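# Slide the straddling reel fully onto the scanner glass

## Task

Get the reel that currently hangs partly over the edge of the scanner's glass to rest entirely and flat on the glass, with the same face up as before. It only counts if the reel stays there on its own after the robot releases it and pulls away.

## Robot and tools

Robot: two arms, named left_arm and right_arm, each ending in a two-finger parallel gripper with a wrist camera (cam_left_wrist, cam_right_wrist, both 504x504 fisheye). The names are just labels; they do not refer to sides of an image.

Frame: all positions and orientations share one scene frame. Its origin sits on the table surface midway between the arms; +x runs outward over the table, +z is up, and left_arm is mounted toward +y. Positions are in metres; orientations are quaternions written w first (qw, qx, qy, qz). For a gripper, the fingers extend along its own +z axis and close along its own y axis. The reported end_effector_position is the spot between the finger pads, roughly 1 cm short of the tips. Reported hand positions can be somewhat wrong, more so when an arm reaches far, and motions commonly finish a centimetre or more off target, usually too low.

Row layout (used by both motion tools): 16 numbers, always for both arms even if one stays put. First left_arm: x, y, z, qw, qx, qy, qz, opening; then right_arm in the same 8-number order. x, y, z and the quaternion are an absolute target pose for that gripper in the scene frame, not an offset. Opening runs from -1 (closed) to +1 (fully open, 0.094 m). To keep an arm still, repeat its exact pose from the latest result plus its intended opening; to keep an orientation fixed, resend the same quaternion every row rather than copying the possibly drifted reported one.

execute_actions(actions): a list of actions run in sequence. Each action is a table of at most 15 rows, one row per 1/30 s control step; if fewer rows are given, the last repeats until 15 steps pass. An empty list just returns the current state and images. Each step, the commanded pose is limited to 70 mm and 16 degrees away from the measured pose, so distant targets need several actions; after an action the arm only continues toward its last clipped pose. A target more than 0.6 m from the gripper's start along any of its axes gets the action rejected for both arms; a malformed action or a failing first action rejects the entire call with no motion.

move(target, speed, blocking): target is one 16-number row as above, an absolute pose per arm. Each gripper travels a straight line toward it, turning the short way; both arms finish together, taking 0.5 to 10 s (longer paths are cut off at 10 s). speed is the peak path speed in m/s, from 0.002 to 0.5 (default 0.25); rotation is capped at twice that value in rad/s. The opening is applied at the start. Paths ignore obstacles and the other arm, and the hand can lag, wander or overshoot the speed, especially with a nearly straight arm. Faster motion or a target set deeper beyond contact means harder impact. blocking=false returns after 0.5 s while motion continues; then check with wait(0) or call stop before sending more motion. The extra "move:" line reports the ending (done, off_target, moving, held, fault), limits (paced = the pose was clipped; held = a check blocked steps, after which the arm may move fast), and each gripper's distance to its target. If only one arm is named, the other finished normally.

wait(seconds): 0 to 10 s; arms keep their last command and a running move keeps going, returning early when it ends.

stop(): brakes a running move; it needs some distance, more when fast; fingers keep moving.

zoom_image(camera, region): enlarged view of a rectangle [x0, y0, x1, y1] in pixels of that camera's latest image, origin top-left, at most 504 by 504.

finished_scene(scene): pass the current scene number to end it; irreversible. Its result says whether the goal was met. Call it only after releasing the reel and moving the grippers away.

Results: a state line per arm with gripper position and quaternion, Hand target lines (the pose the controller is currently driving to), joint positions (the last entry is the finger gap in metres), joint torques (noisy, offset, nonzero even in free air), grip_measured (finger gap on the command scale, each gripper off by up to about 1 mm), and camera images with any changed calibration. "pose unreachable" means the clearance check altered or blocked that arm's command. FAULT lines mean an arm stopped. MOTOR HOT appears at 85 °C; at 100 °C that arm goes limp and drops whatever it holds.

Gripping: to hold something, command an opening below grip_measured; around 0.03 lower is firm, less is lighter. Finger force is about 50 to 62 N per pad, lower on very thin parts.

Cautions: never let the reel or anything else leave the table; avoid collisions or pressing between the two arms; avoid slamming, dropping, or shoving hard; approach contact slowly. Random brief tugs or pushes may disturb held or loose objects, so verify the reel's final position in the images. Joint limits (rad): waist -2.880 to 2.880, shoulder 0.000 to 3.142, elbow 0.000 to 3.019, wrist pitch -1.693 to 1.571, wrist yaw -1.571 to 1.571, wrist roll -2.094 to 2.094.

Each tool is called as name(argument=value, ...), one argument or row to a line, values as JSON.

## Session

execute_actions(
  actions=[],
)

Scene clock: 0.00 s.
left_arm: end_effector_position=(+0.2663, +0.4887, +0.1115) grip_measured=+1.000 end_effector_quat_wxyz=(+0.026, +0.924, -0.204, +0.322) | right_arm: end_effector_position=(+0.3008, -0.4185, +0.2913) grip_measured=+1.000 end_effector_quat_wxyz=(+0.525, -0.332, +0.760, -0.189)
Joint positions: left_arm=[ 0.981  1.039  0.568 -0.792  0.591 -1.953  0.094] | right_arm=[-0.42   0.311  0.519 -0.681 -0.599 -1.038  0.094]
Joint velocities: left_arm=[-0.005 -0.024  0.002 -0.022  0.007 -0.037  0.   ] | right_arm=[-0.015  0.005  0.002 -0.002  0.037 -0.007  0.   ]
Joint torques (N m, as the arm reports them, + toward a larger angle): no reading
Motor temperatures (°C, as the motors report them): left_arm=[29 27 30 31 31 28] | right_arm=[31 30 27 29 30 31]
Hand target (left_arm): +0.272, +0.495, +0.119; +0.018, +0.922, -0.206, +0.326
Hand target (right_arm): +0.302, -0.419, +0.311; +0.534, -0.334, +0.750, -0.202

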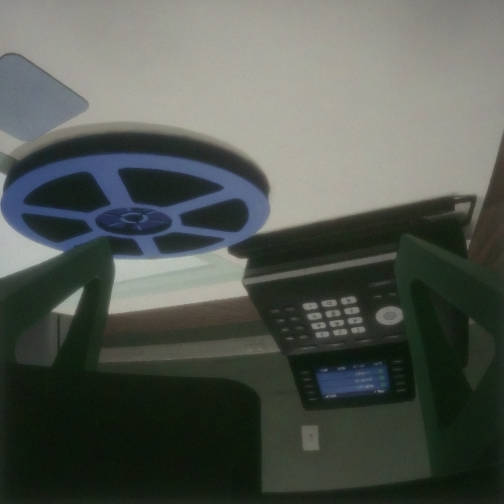

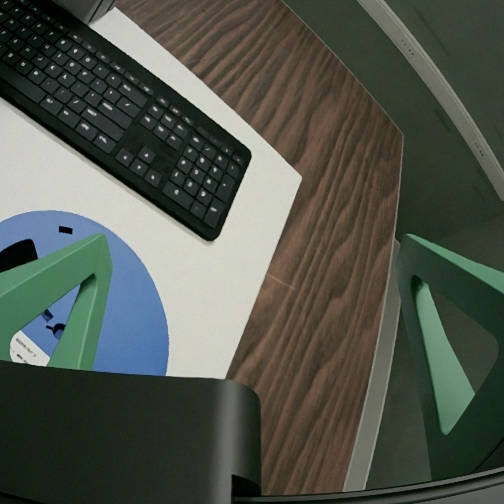

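move(
  target=[0.33,0.36,0.40,0,0.924,-0.38,0,1, 0.302,-0.419,0.311,0.534,-0.334,0.75,-0.202,1],
)

Scene clock: 7.30 s.
left_arm: end_effector_position=(+0.3278, +0.3608, +0.3803) grip_measured=+1.000 end_effector_quat_wxyz=(-0.028, +0.887, -0.449, +0.106) | right_arm: end_effector_position=(+0.3008, -0.4185, +0.2913) grip_measured=+1.000 end_effector_quat_wxyz=(+0.525, -0.332, +0.760, -0.189)
Joint positions: left_arm=[ 0.261  1.115  1.434 -1.682  0.073 -2.083  0.094] | right_arm=[-0.42   0.311  0.519 -0.681 -0.599 -1.038  0.094]
Joint velocities: left_arm=[-0.005 -0.005  0.012  0.007  0.022 -0.007  0.   ] | right_arm=[-0.015 -0.015  0.002 -0.017 -0.007  0.007  0.   ]
Joint torques (N m, as the arm reports them, + toward a larger angle): left_arm=[ 0.6  -5.12 11.48 -0.24 -0.09 -0.26] | right_arm=[ 0.85  1.03 14.41  1.02 -0.23  0.13]
Motor temperatures (°C, as the motors report them): left_arm=[29 28 33 31 31 28] | right_arm=[31 30 30 29 30 31]
Hand target (left_arm): +0.329, +0.360, +0.400; -0.037, +0.886, -0.447, +0.119
Hand target (right_arm): +0.302, -0.419, +0.311; +0.534, -0.334, +0.750, -0.202
Off the commanded pose (left_arm): 0.020 m, 15 deg.
Off the commanded pose (right_arm): 0.020 m, 2 deg.
joint sent to its limit (left arm) — the command would take joint 4 (wrist pitch) past its lower limit and joint 6 (wrist roll) past its lower limit, so those joints were sent only as far as their limits.
move: off_target (left_arm, right_arm)
camera_calibration (this result's frames):
cam_left_wrist: T_world_to_cam=[[0.785835, 0.600681, 0.147124, -0.529406], [0.34149, -0.619808, 0.706557, -0.152293], [0.515604, -0.504996, -0.692194, 0.400714], [0, 0, 0, 1]] pos_world=[0.261423, 0.425971, 0.462864]

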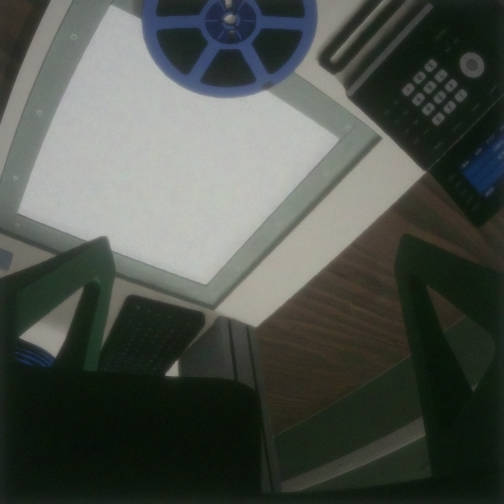

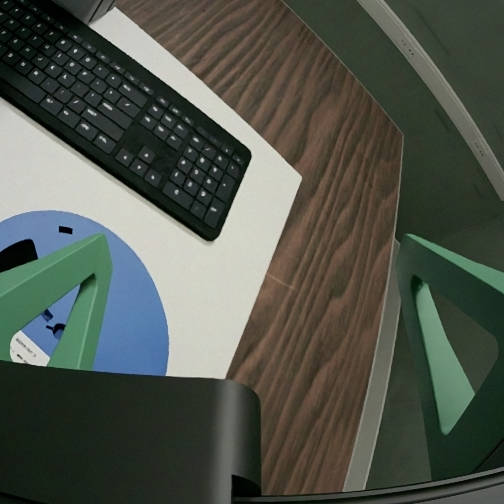

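move(
  target=[0.35,0.51,0.10,0,0.887,-0.449,0.1,-1, 0.302,-0.419,0.311,0.534,-0.334,0.75,-0.202,1],
)

Scene clock: 16.73 s.
left_arm: end_effector_position=(+0.3504, +0.5094, +0.1020) grip_measured=-0.989 end_effector_quat_wxyz=(+0.006, +0.890, -0.446, +0.094) | right_arm: end_effector_position=(+0.3008, -0.4185, +0.2913) grip_measured=+1.000 end_effector_quat_wxyz=(+0.525, -0.332, +0.760, -0.189)
Joint positions: left_arm=[ 0.675  1.411  0.948 -1.017  0.166 -1.676  0.001] | right_arm=[-0.42   0.311  0.519 -0.681 -0.599 -1.038  0.094]
Joint velocities: left_arm=[ 0.015  0.005 -0.002  0.027 -0.022  0.051  0.   ] | right_arm=[-0.005  0.005 -0.017  0.002  0.007 -0.007  0.   ]
Joint torques (N m, as the arm reports them, + toward a larger angle): left_arm=[ 1.77 -9.12  6.74  1.18  0.19 -0.01] | right_arm=[ 0.76  1.15 14.43  1.03 -0.24  0.12]
Motor temperatures (°C, as the motors report them): left_arm=[29 28 35 31 31 28] | right_arm=[31 30 32 29 30 31]
Hand target (left_arm): +0.351, +0.511, +0.099; +0.002, +0.888, -0.450, +0.098
Hand target (right_arm): +0.302, -0.419, +0.311; +0.534, -0.334, +0.750, -0.202
Off the commanded pose (left_arm): 0.002 m, 1 deg.
Off the commanded pose (right_arm): 0.020 m, 2 deg.
move: off_target (right_arm)
camera_calibration (this result's frames):
cam_left_wrist: T_world_to_cam=[[0.791155, 0.607072, 0.0744196, -0.593164], [0.379843, -0.583062, 0.718163, 0.0953873], [0.479368, -0.53991, -0.691884, 0.301934], [0, 0, 0, 1]] pos_world=[0.288315, 0.578727, 0.184542]

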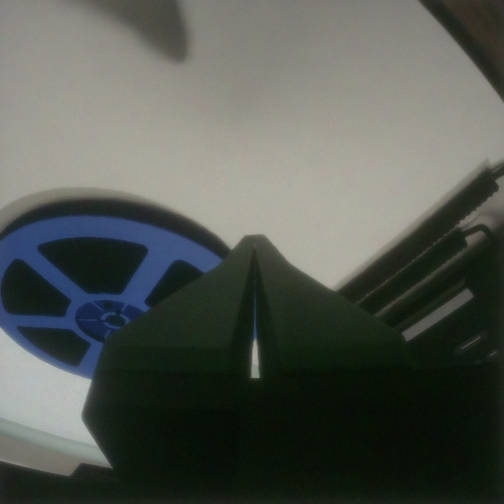

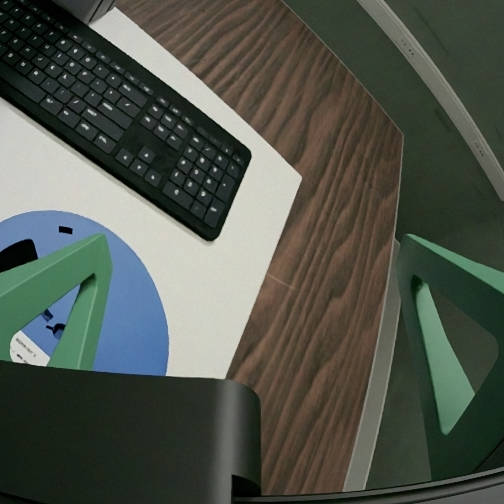

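move(
  target=[0.35,0.51,0.045,0,0.887,-0.449,0.1,-1, 0.302,-0.419,0.311,0.534,-0.334,0.75,-0.202,1],
  speed=0.05,
)

move(
  target=[0.37,0.34,0.045,0,0.887,-0.449,0.1,-1, 0.302,-0.419,0.311,0.534,-0.334,0.75,-0.202,1],
  speed=0.08,
)

move(
  target=[0.33,0.40,0.35,0,0.887,-0.449,0.1,-1, 0.302,-0.419,0.311,0.534,-0.334,0.75,-0.202,1],
)

Scene clock: 26.87 s.
left_arm: end_effector_position=(+0.3528, +0.5107, +0.0547) grip_measured=-0.989 end_effector_quat_wxyz=(-0.004, +0.888, -0.448, +0.101) | right_arm: end_effector_position=(+0.3008, -0.4185, +0.2913) grip_measured=+1.000 end_effector_quat_wxyz=(+0.525, -0.332, +0.760, -0.189)
Joint positions: left_arm=[ 0.675  1.474  0.868 -0.849  0.167 -1.674  0.001] | right_arm=[-0.42   0.311  0.519 -0.681 -0.599 -1.038  0.094]
Joint velocities: left_arm=[-0.005 -0.034 -0.022  0.002  0.037  0.037 -0.   ] | right_arm=[-0.015 -0.015 -0.007 -0.002 -0.037  0.022  0.   ]
Joint torques (N m, as the arm reports them, + toward a larger angle): left_arm=[ 0.89 -8.06  6.01  1.19  0.12 -0.07] | right_arm=[ 0.93  0.94 14.43  1.03 -0.23  0.12]
Motor temperatures (°C, as the motors report them): left_arm=[29 28 34 31 31 28] | right_arm=[31 30 34 29 30 31]
Hand target (left_arm): +0.350, +0.510, +0.045; -0.000, +0.888, -0.449, +0.100
Hand target (right_arm): +0.302, -0.419, +0.311; +0.534, -0.334, +0.750, -0.202
Off the commanded pose (left_arm): 0.010 m, 1 deg.
Off the commanded pose (right_arm): 0.020 m, 2 deg.
move: off_target (right_arm)
camera_calibration (this result's frames):
cam_left_wrist: T_world_to_cam=[[0.790831, 0.603798, 0.10007, -0.59193], [0.361913, -0.593202, 0.719118, 0.140581], [0.493564, -0.532484, -0.687645, 0.259708], [0, 0, 0, 1]] pos_world=[0.289056, 0.579089, 0.136727]

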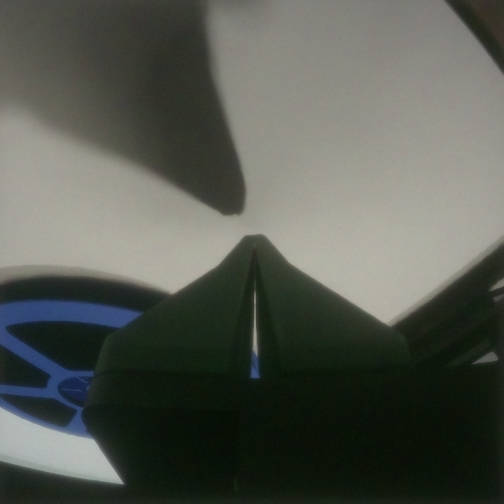

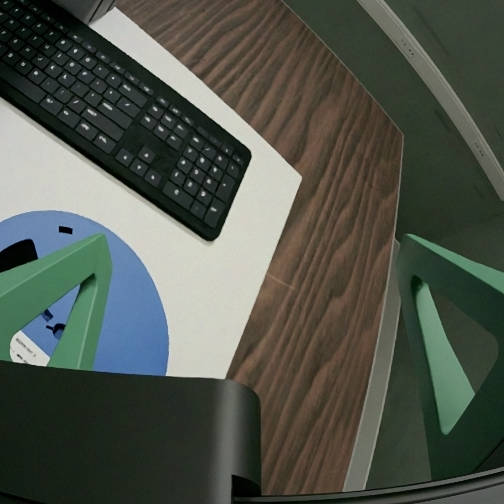

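Scene clock: 29.37 s.
left_arm: end_effector_position=(+0.3773, +0.3446, +0.0535) grip_measured=-0.989 end_effector_quat_wxyz=(+0.001, +0.877, -0.468, +0.107) | right_arm: end_effector_position=(+0.3008, -0.4185, +0.2913) grip_measured=+1.000 end_effector_quat_wxyz=(+0.525, -0.332, +0.760, -0.189)
Joint positions: left_arm=[ 0.222  1.395  0.778 -0.775  0.119 -2.082  0.001] | right_arm=[-0.42   0.311  0.519 -0.681 -0.599 -1.038  0.094]
Joint velocities: left_arm=[ 0.005  0.005 -0.002 -0.017  0.007  0.007 -0.001] | right_arm=[-0.005 -0.005 -0.012 -0.007  0.095  0.037  0.   ]
Joint torques (N m, as the arm reports them, + toward a larger angle): left_arm=[ 0.45 -7.3   5.64  1.21  0.18 -0.21] | right_arm=[ 0.59  0.93 14.46  1.05 -0.23  0.12]
Motor temperatures (°C, as the motors report them): left_arm=[29 28 34 31 31 28] | right_arm=[31 30 34 29 30 31]
Hand target (left_arm): +0.372, +0.340, +0.045; +0.006, +0.878, -0.468, +0.105
Hand target (right_arm): +0.302, -0.419, +0.311; +0.534, -0.334, +0.750, -0.202
Off the commanded pose (left_arm): 0.012 m, 3 deg.
Off the commanded pose (right_arm): 0.020 m, 2 deg.
joint sent to its limit (left arm) — the command would take joint 6 (wrist roll) past its lower limit, so that joint was sent only as far as its limit.
move: off_target (left_arm, right_arm)
camera_calibration (this result's frames):
cam_left_wrist: T_world_to_cam=[[0.81721, 0.567685, 0.0995086, -0.508341], [0.329112, -0.601387, 0.728024, 0.0488204], [0.473132, -0.562199, -0.678291, 0.175777], [0, 0, 0, 1]] pos_world=[0.316187, 0.416759, 0.13427]

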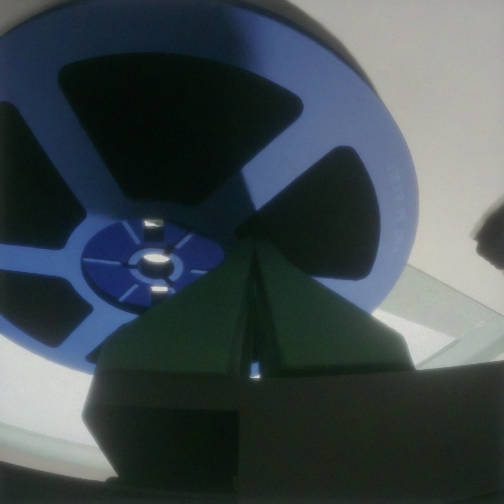

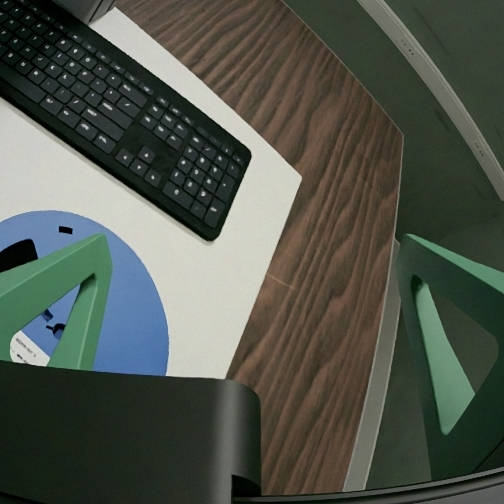

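Scene clock: 31.03 s.
left_arm: end_effector_position=(+0.3221, +0.3957, +0.3352) grip_measured=-0.989 end_effector_quat_wxyz=(+0.006, +0.889, -0.448, +0.092) | right_arm: end_effector_position=(+0.3008, -0.4185, +0.2913) grip_measured=+1.000 end_effector_quat_wxyz=(+0.525, -0.332, +0.760, -0.189)
Joint positions: left_arm=[ 0.399  1.132  1.33  -1.641  0.132 -1.95   0.001] | right_arm=[-0.42   0.311  0.519 -0.681 -0.599 -1.038  0.094]
Joint velocities: left_arm=[-0.015  0.005 -0.022 -0.007 -0.022  0.007 -0.001] | right_arm=[ 0.005 -0.005  0.012  0.007 -0.081 -0.051  0.   ]
Joint torques (N m, as the arm reports them, + toward a larger angle): left_arm=[ 1.53 -4.32 10.96 -0.42  0.17  0.02] | right_arm=[ 0.82  1.11 14.4   1.02 -0.22  0.13]
Motor temperatures (°C, as the motors report them): left_arm=[29 28 35 31 31 28] | right_arm=[31 30 34 29 30 31]
Hand target (left_arm): +0.326, +0.399, +0.350; +0.000, +0.888, -0.449, +0.099
Hand target (right_arm): +0.302, -0.419, +0.311; +0.534, -0.334, +0.750, -0.202
Off the commanded pose (left_arm): 0.017 m, 1 deg.
Off the commanded pose (right_arm): 0.020 m, 2 deg.
move: off_target (left_arm, right_arm)
camera_calibration (this result's frames):
cam_left_wrist: T_world_to_cam=[[0.79345, 0.604314, 0.0723998, -0.518085], [0.381073, -0.586012, 0.715104, -0.125842], [0.474574, -0.539809, -0.695259, 0.418094], [0, 0, 0, 1]] pos_world=[0.260613, 0.465032, 0.418183]

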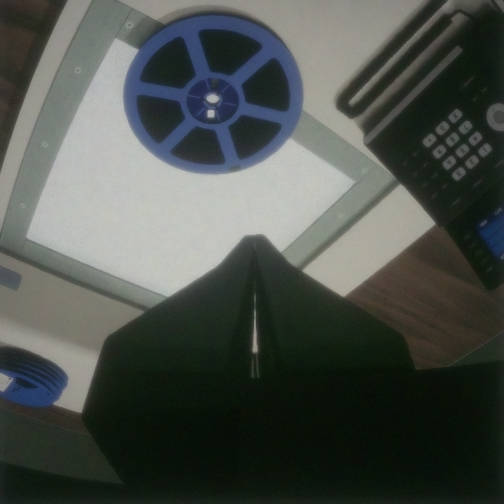

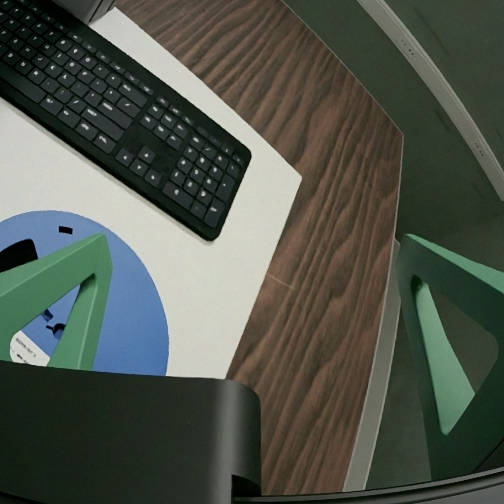

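move(
  target=[0.355,0.44,0.05,0,0.887,-0.449,0.1,-1, 0.302,-0.419,0.311,0.534,-0.334,0.75,-0.202,1],
  speed=0.15,
)

move(
  target=[0.37,0.29,0.045,0,0.707,-0.707,0,-1, 0.302,-0.419,0.311,0.534,-0.334,0.75,-0.202,1],
  speed=0.08,
)

move(
  target=[0.33,0.40,0.35,0,0.887,-0.449,0.1,-1, 0.302,-0.419,0.311,0.534,-0.334,0.75,-0.202,1],
)

Scene clock: 39.13 s.
left_arm: end_effector_position=(+0.3584, +0.4380, +0.0545) grip_measured=-0.989 end_effector_quat_wxyz=(+0.001, +0.888, -0.449, +0.097) | right_arm: end_effector_position=(+0.3008, -0.4185, +0.2913) grip_measured=+1.000 end_effector_quat_wxyz=(+0.525, -0.332, +0.760, -0.189)
Joint positions: left_arm=[ 0.489  1.411  0.801 -0.83   0.145 -1.857  0.001] | right_arm=[-0.42   0.311  0.519 -0.681 -0.599 -1.038  0.094]
Joint velocities: left_arm=[ 0.005 -0.005  0.017  0.012  0.081 -0.037  0.   ] | right_arm=[ 0.005  0.005 -0.007 -0.012  0.007 -0.022  0.   ]
Joint torques (N m, as the arm reports them, + toward a larger angle): left_arm=[ 1.76 -8.51  6.38  1.16  0.17 -0.13] | right_arm=[ 0.86  0.99 14.46  1.03 -0.23  0.12]
Motor temperatures (°C, as the motors report them): left_arm=[29 28 36 31 31 28] | right_arm=[31 30 34 29 30 31]
Hand target (left_arm): +0.357, +0.441, +0.049; +0.000, +0.888, -0.449, +0.099
Hand target (right_arm): +0.302, -0.419, +0.311; +0.534, -0.334, +0.750, -0.202
Off the commanded pose (left_arm): 0.006 m, 0 deg.
Off the commanded pose (right_arm): 0.020 m, 2 deg.
move: off_target (right_arm)
camera_calibration (this result's frames):
cam_left_wrist: T_world_to_cam=[[0.794115, 0.601571, 0.0865642, -0.551938], [0.368525, -0.589869, 0.718501, 0.0918493], [0.483291, -0.538672, -0.690118, 0.22461], [0, 0, 0, 1]] pos_world=[0.295902, 0.5072, 0.136792]

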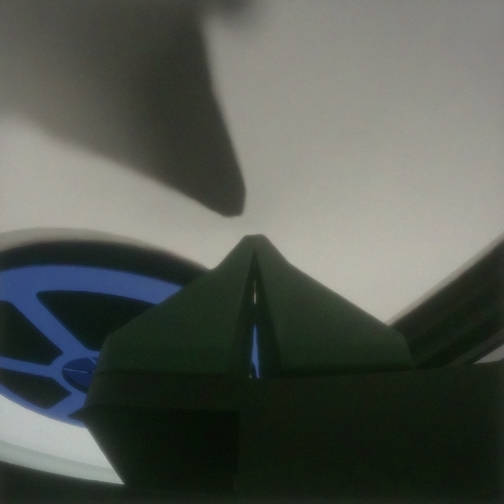

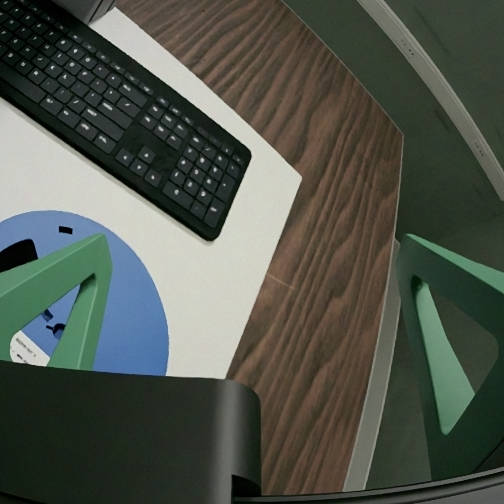

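Scene clock: 43.57 s.
left_arm: end_effector_position=(+0.3688, +0.2974, +0.0532) grip_measured=-0.989 end_effector_quat_wxyz=(-0.016, +0.716, -0.697, +0.014) | right_arm: end_effector_position=(+0.3008, -0.4185, +0.2913) grip_measured=+1.000 end_effector_quat_wxyz=(+0.525, -0.332, +0.760, -0.189)
Joint positions: left_arm=[ 0.039  1.454  0.854 -0.928 -0.007 -1.691  0.   ] | right_arm=[-0.42   0.311  0.519 -0.681 -0.599 -1.038  0.094]
Joint velocities: left_arm=[-0.015 -0.005 -0.002  0.012 -0.022 -0.051  0.   ] | right_arm=[ 0.005 -0.005 -0.027  0.002 -0.051  0.051  0.   ]
Joint torques (N m, as the arm reports them, + toward a larger angle): left_arm=[-0.82 -5.75  8.34 -0.4   0.23 -0.09] | right_arm=[ 0.86  1.   14.38  1.   -0.25  0.13]
Motor temperatures (°C, as the motors report them): left_arm=[29 28 36 31 31 28] | right_arm=[31 30 34 29 30 31]
Hand target (left_arm): +0.371, +0.289, +0.045; -0.002, +0.707, -0.707, +0.002
Hand target (right_arm): +0.302, -0.419, +0.311; +0.534, -0.334, +0.750, -0.202
Off the commanded pose (left_arm): 0.011 m, 3 deg.
Off the commanded pose (right_arm): 0.020 m, 2 deg.
move: off_target (left_arm, right_arm)
camera_calibration (this result's frames):
cam_left_wrist: T_world_to_cam=[[0.998393, 0.0335331, 0.0456865, -0.379712], [0.000380684, -0.810105, 0.586285, 0.214378], [0.0566708, -0.585325, -0.808816, 0.320498], [0, 0, 0, 1]] pos_world=[0.360857, 0.373997, 0.150885]

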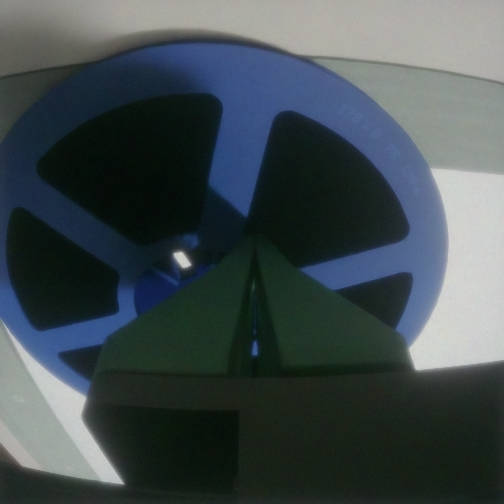

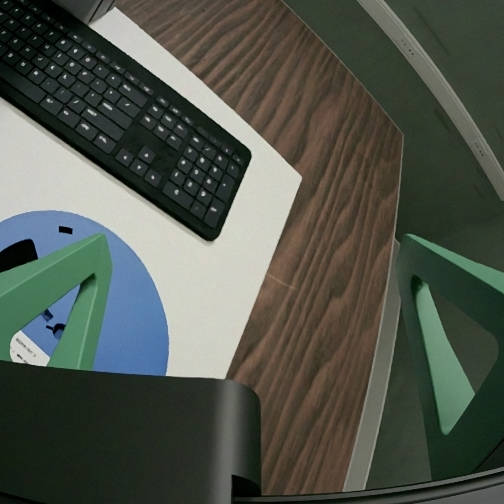

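Scene clock: 45.27 s.
left_arm: end_effector_position=(+0.3216, +0.3973, +0.3335) grip_measured=-0.989 end_effector_quat_wxyz=(+0.007, +0.886, -0.456, +0.090) | right_arm: end_effector_position=(+0.3008, -0.4185, +0.2913) grip_measured=+1.000 end_effector_quat_wxyz=(+0.525, -0.332, +0.760, -0.189)
Joint positions: left_arm=[ 0.404  1.134  1.328 -1.642  0.132 -1.927  0.   ] | right_arm=[-0.42   0.311  0.519 -0.681 -0.599 -1.038  0.094]
Joint velocities: left_arm=[ 0.005 -0.005 -0.012 -0.022 -0.022 -0.081  0.001] | right_arm=[-0.015  0.005  0.022 -0.012  0.022 -0.066  0.   ]
Joint torques (N m, as the arm reports them, + toward a larger angle): left_arm=[ 1.05 -4.74 11.36 -0.25  0.16 -0.26] | right_arm=[ 0.73  1.05 14.43  1.03 -0.23  0.12]
Motor temperatures (°C, as the motors report them): left_arm=[29 28 36 31 31 28] | right_arm=[31 30 35 29 30 31]
Hand target (left_arm): +0.325, +0.400, +0.350; +0.001, +0.888, -0.449, +0.098
Hand target (right_arm): +0.302, -0.419, +0.311; +0.534, -0.334, +0.750, -0.202
Off the commanded pose (left_arm): 0.019 m, 2 deg.
Off the commanded pose (right_arm): 0.020 m, 2 deg.
move: off_target (left_arm, right_arm)
camera_calibration (this result's frames):
cam_left_wrist: T_world_to_cam=[[0.803934, 0.590467, 0.0709861, -0.515915], [0.37347, -0.594134, 0.712408, -0.116932], [0.462829, -0.546218, -0.698166, 0.425344], [0, 0, 0, 1]] pos_world=[0.261571, 0.467489, 0.416887]

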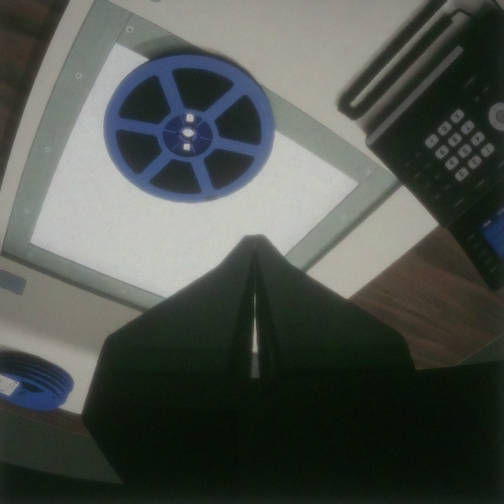

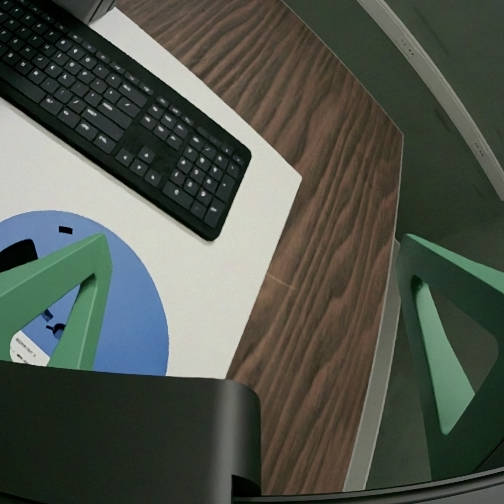

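Scene 1 of 2: checking that the whole reel sits flat on the glass before ending the scene.

zoom_image(
  camera="cam_left_wrist",
  region=[40, 0, 360, 320],
)

Region (40, 0, 360, 320) of cam_left_wrist's 504x504 image, scaled by 1.575, with more detail than that image has.

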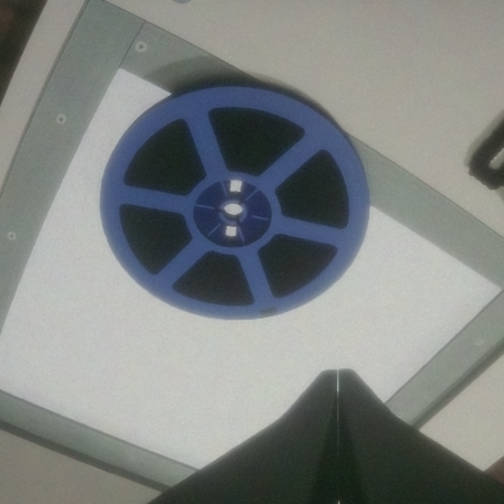

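execute_actions(
  actions=[
    [[0.311,0.375,0.12,0,0.887,-0.449,0.1,-1, 0.302,-0.419,0.311,0.534,-0.334,0.75,-0.202,1]],
    [[0.311,0.375,0.055,0,0.887,-0.449,0.1,-1, 0.302,-0.419,0.311,0.534,-0.334,0.75,-0.202,1]],
    [[0.311,0.375,0.055,0,0.887,-0.449,0.1,-1, 0.302,-0.419,0.311,0.534,-0.334,0.75,-0.202,1]],
  ],
)

move(
  target=[0.37,0.275,0.055,0,0.887,-0.449,0.1,-1, 0.302,-0.419,0.311,0.534,-0.334,0.75,-0.202,1],
  speed=0.06,
)

move(
  target=[0.33,0.40,0.35,0,0.887,-0.449,0.1,-1, 0.302,-0.419,0.311,0.534,-0.334,0.75,-0.202,1],
)

Scene clock: 67.83 s.
left_arm: end_effector_position=(+0.3074, +0.3761, +0.0542) grip_measured=-0.989 end_effector_quat_wxyz=(+0.007, +0.888, -0.450, +0.093) | right_arm: end_effector_position=(+0.3008, -0.4185, +0.2913) grip_measured=+1.000 end_effector_quat_wxyz=(+0.525, -0.332, +0.760, -0.189)
Joint positions: left_arm=[ 0.349  1.233  0.639 -0.839  0.128 -1.996  0.   ] | right_arm=[-0.42   0.311  0.519 -0.681 -0.599 -1.038  0.094]
Joint velocities: left_arm=[-0.015 -0.015 -0.017  0.022 -0.051  0.022 -0.001] | right_arm=[-0.015 -0.005 -0.012 -0.012 -0.051  0.007  0.   ]
Joint torques (N m, as the arm reports them, + toward a larger angle): left_arm=[ 0.21 -5.49  6.36  1.02 -0.1  -0.24] | right_arm=[ 0.73  1.13 14.41  1.01 -0.22  0.12]
Motor temperatures (°C, as the motors report them): left_arm=[29 28 39 31 31 28] | right_arm=[31 30 36 29 30 31]
Hand target (left_arm): +0.311, +0.375, +0.055; +0.000, +0.888, -0.449, +0.100
Hand target (right_arm): +0.302, -0.419, +0.311; +0.534, -0.334, +0.750, -0.202
Off the commanded pose (left_arm): 0.004 m, 1 deg.
Off the commanded pose (right_arm): 0.020 m, 2 deg.
camera_calibration (this result's frames):
cam_left_wrist: T_world_to_cam=[[0.795924, 0.600883, 0.0737906, -0.473789], [0.376496, -0.586743, 0.716926, 0.0707998], [0.474085, -0.542837, -0.693233, 0.220338], [0, 0, 0, 1]] pos_world=[0.245985, 0.445841, 0.136949]

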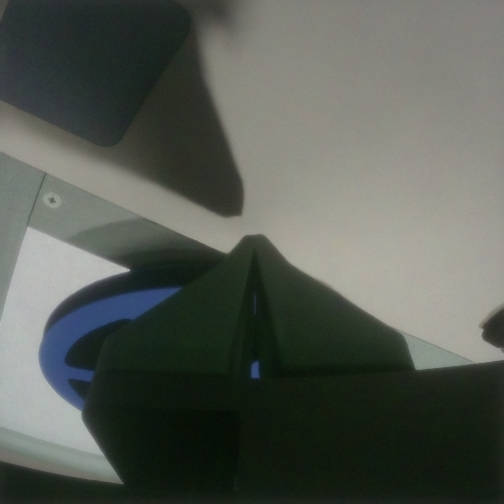

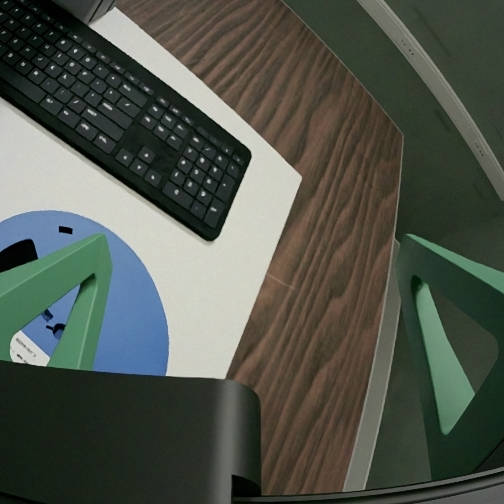

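Scene clock: 70.13 s.
left_arm: end_effector_position=(+0.3514, +0.2828, +0.0524) grip_measured=-0.989 end_effector_quat_wxyz=(+0.043, +0.841, -0.529, +0.102) | right_arm: end_effector_position=(+0.3008, -0.4185, +0.2913) grip_measured=+1.000 end_effector_quat_wxyz=(+0.525, -0.332, +0.760, -0.189)
Joint positions: left_arm=[ 0.081  1.362  0.742 -0.814  0.174 -2.083  0.001] | right_arm=[-0.42   0.311  0.519 -0.681 -0.599 -1.038  0.094]
Joint velocities: left_arm=[-0.024 -0.005 -0.007 -0.017 -0.022 -0.007 -0.001] | right_arm=[-0.024 -0.005 -0.022 -0.012 -0.007 -0.007  0.   ]
Joint torques (N m, as the arm reports them, + toward a larger angle): left_arm=[-0.67 -4.96  9.22  1.52  0.28 -0.2 ] | right_arm=[ 0.75  0.96 14.39  1.01 -0.23  0.13]
Motor temperatures (°C, as the motors report them): left_arm=[29 28 38 31 31 28] | right_arm=[31 30 36 29 30 31]
Hand target (left_arm): +0.370, +0.276, +0.055; +0.040, +0.838, -0.532, +0.114
Hand target (right_arm): +0.302, -0.419, +0.311; +0.534, -0.334, +0.750, -0.202
Off the commanded pose (left_arm): 0.020 m, 12 deg.
Off the commanded pose (right_arm): 0.020 m, 2 deg.
joint sent to its limit (left arm) — the command would take joint 6 (wrist roll) past its lower limit, so that joint was sent only as far as its limit.
move: off_target (left_arm, right_arm)
camera_calibration (this result's frames):
cam_left_wrist: T_world_to_cam=[[0.895688, 0.443194, 0.0363722, -0.441086], [0.268907, -0.604965, 0.749471, 0.0420732], [0.354164, -0.661511, -0.661038, 0.221547], [0, 0, 0, 1]] pos_world=[0.305297, 0.367495, 0.130962]

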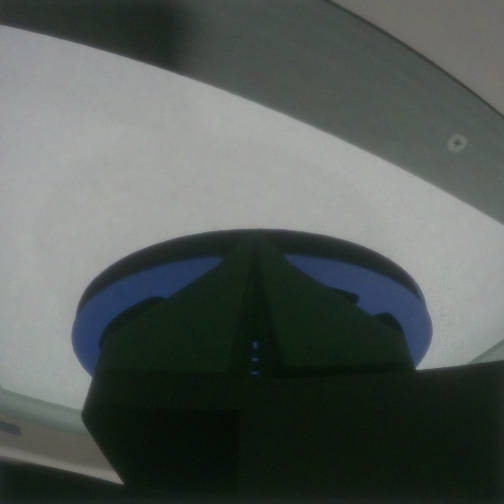

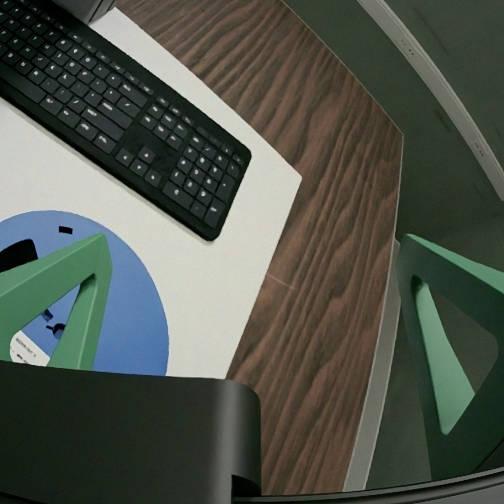

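Scene clock: 71.97 s.
left_arm: end_effector_position=(+0.3206, +0.3961, +0.3376) grip_measured=-0.989 end_effector_quat_wxyz=(+0.005, +0.889, -0.448, +0.094) | right_arm: end_effector_position=(+0.3008, -0.4185, +0.2913) grip_measured=+1.000 end_effector_quat_wxyz=(+0.525, -0.332, +0.760, -0.189)
Joint positions: left_arm=[ 0.403  1.126  1.332 -1.643  0.135 -1.947  0.001] | right_arm=[-0.42   0.311  0.519 -0.681 -0.599 -1.038  0.094]
Joint velocities: left_arm=[-0.005 -0.015 -0.002  0.007 -0.037  0.007 -0.   ] | right_arm=[-0.005 -0.015 -0.002 -0.017 -0.037 -0.007  0.   ]
Joint torques (N m, as the arm reports them, + toward a larger angle): left_arm=[ 1.39 -4.48 11.1  -0.41  0.05 -0.09] | right_arm=[ 0.88  1.   14.39  1.03 -0.22  0.12]
Motor temperatures (°C, as the motors report them): left_arm=[29 28 39 31 31 28] | right_arm=[31 30 36 29 30 31]
Hand target (left_arm): +0.325, +0.400, +0.350; +0.001, +0.888, -0.449, +0.098
Hand target (right_arm): +0.302, -0.419, +0.311; +0.534, -0.334, +0.750, -0.202
Off the commanded pose (left_arm): 0.016 m, 1 deg.
Off the commanded pose (right_arm): 0.020 m, 2 deg.
move: off_target (left_arm, right_arm)
camera_calibration (this result's frames):
cam_left_wrist: T_world_to_cam=[[0.792514, 0.605042, 0.0764608, -0.518614], [0.377457, -0.585116, 0.71775, -0.126791], [0.479007, -0.539966, -0.69209, 0.418255], [0, 0, 0, 1]] pos_world=[0.25852, 0.46544, 0.420128]

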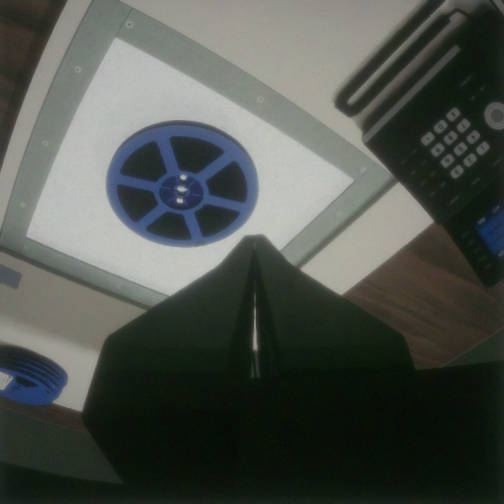

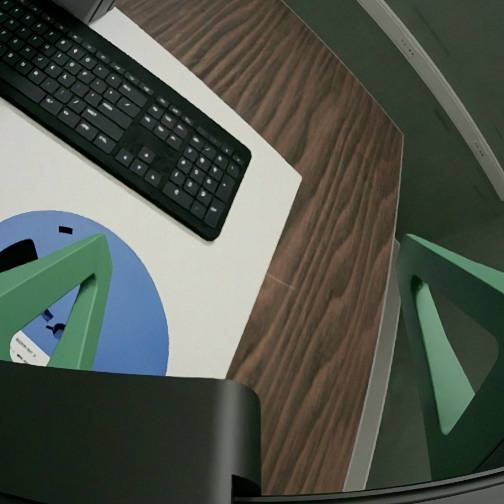

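Scene 1 of 2: zooming again to check both pushes before ending the scene.

zoom_image(
  camera="cam_left_wrist",
  region=[0, 0, 400, 320],
)

Region (0, 0, 400, 320) of cam_left_wrist's 504x504 image, scaled by 1.260, with more detail than that image has; it fills the top 403 rows of this view, and the rest is white.

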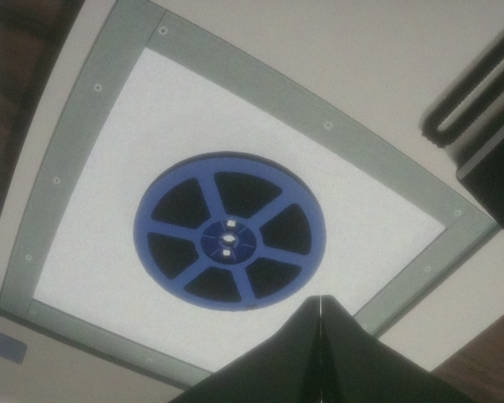

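finished_scene(
  scene=1,
)

The scene is finished: the task was done.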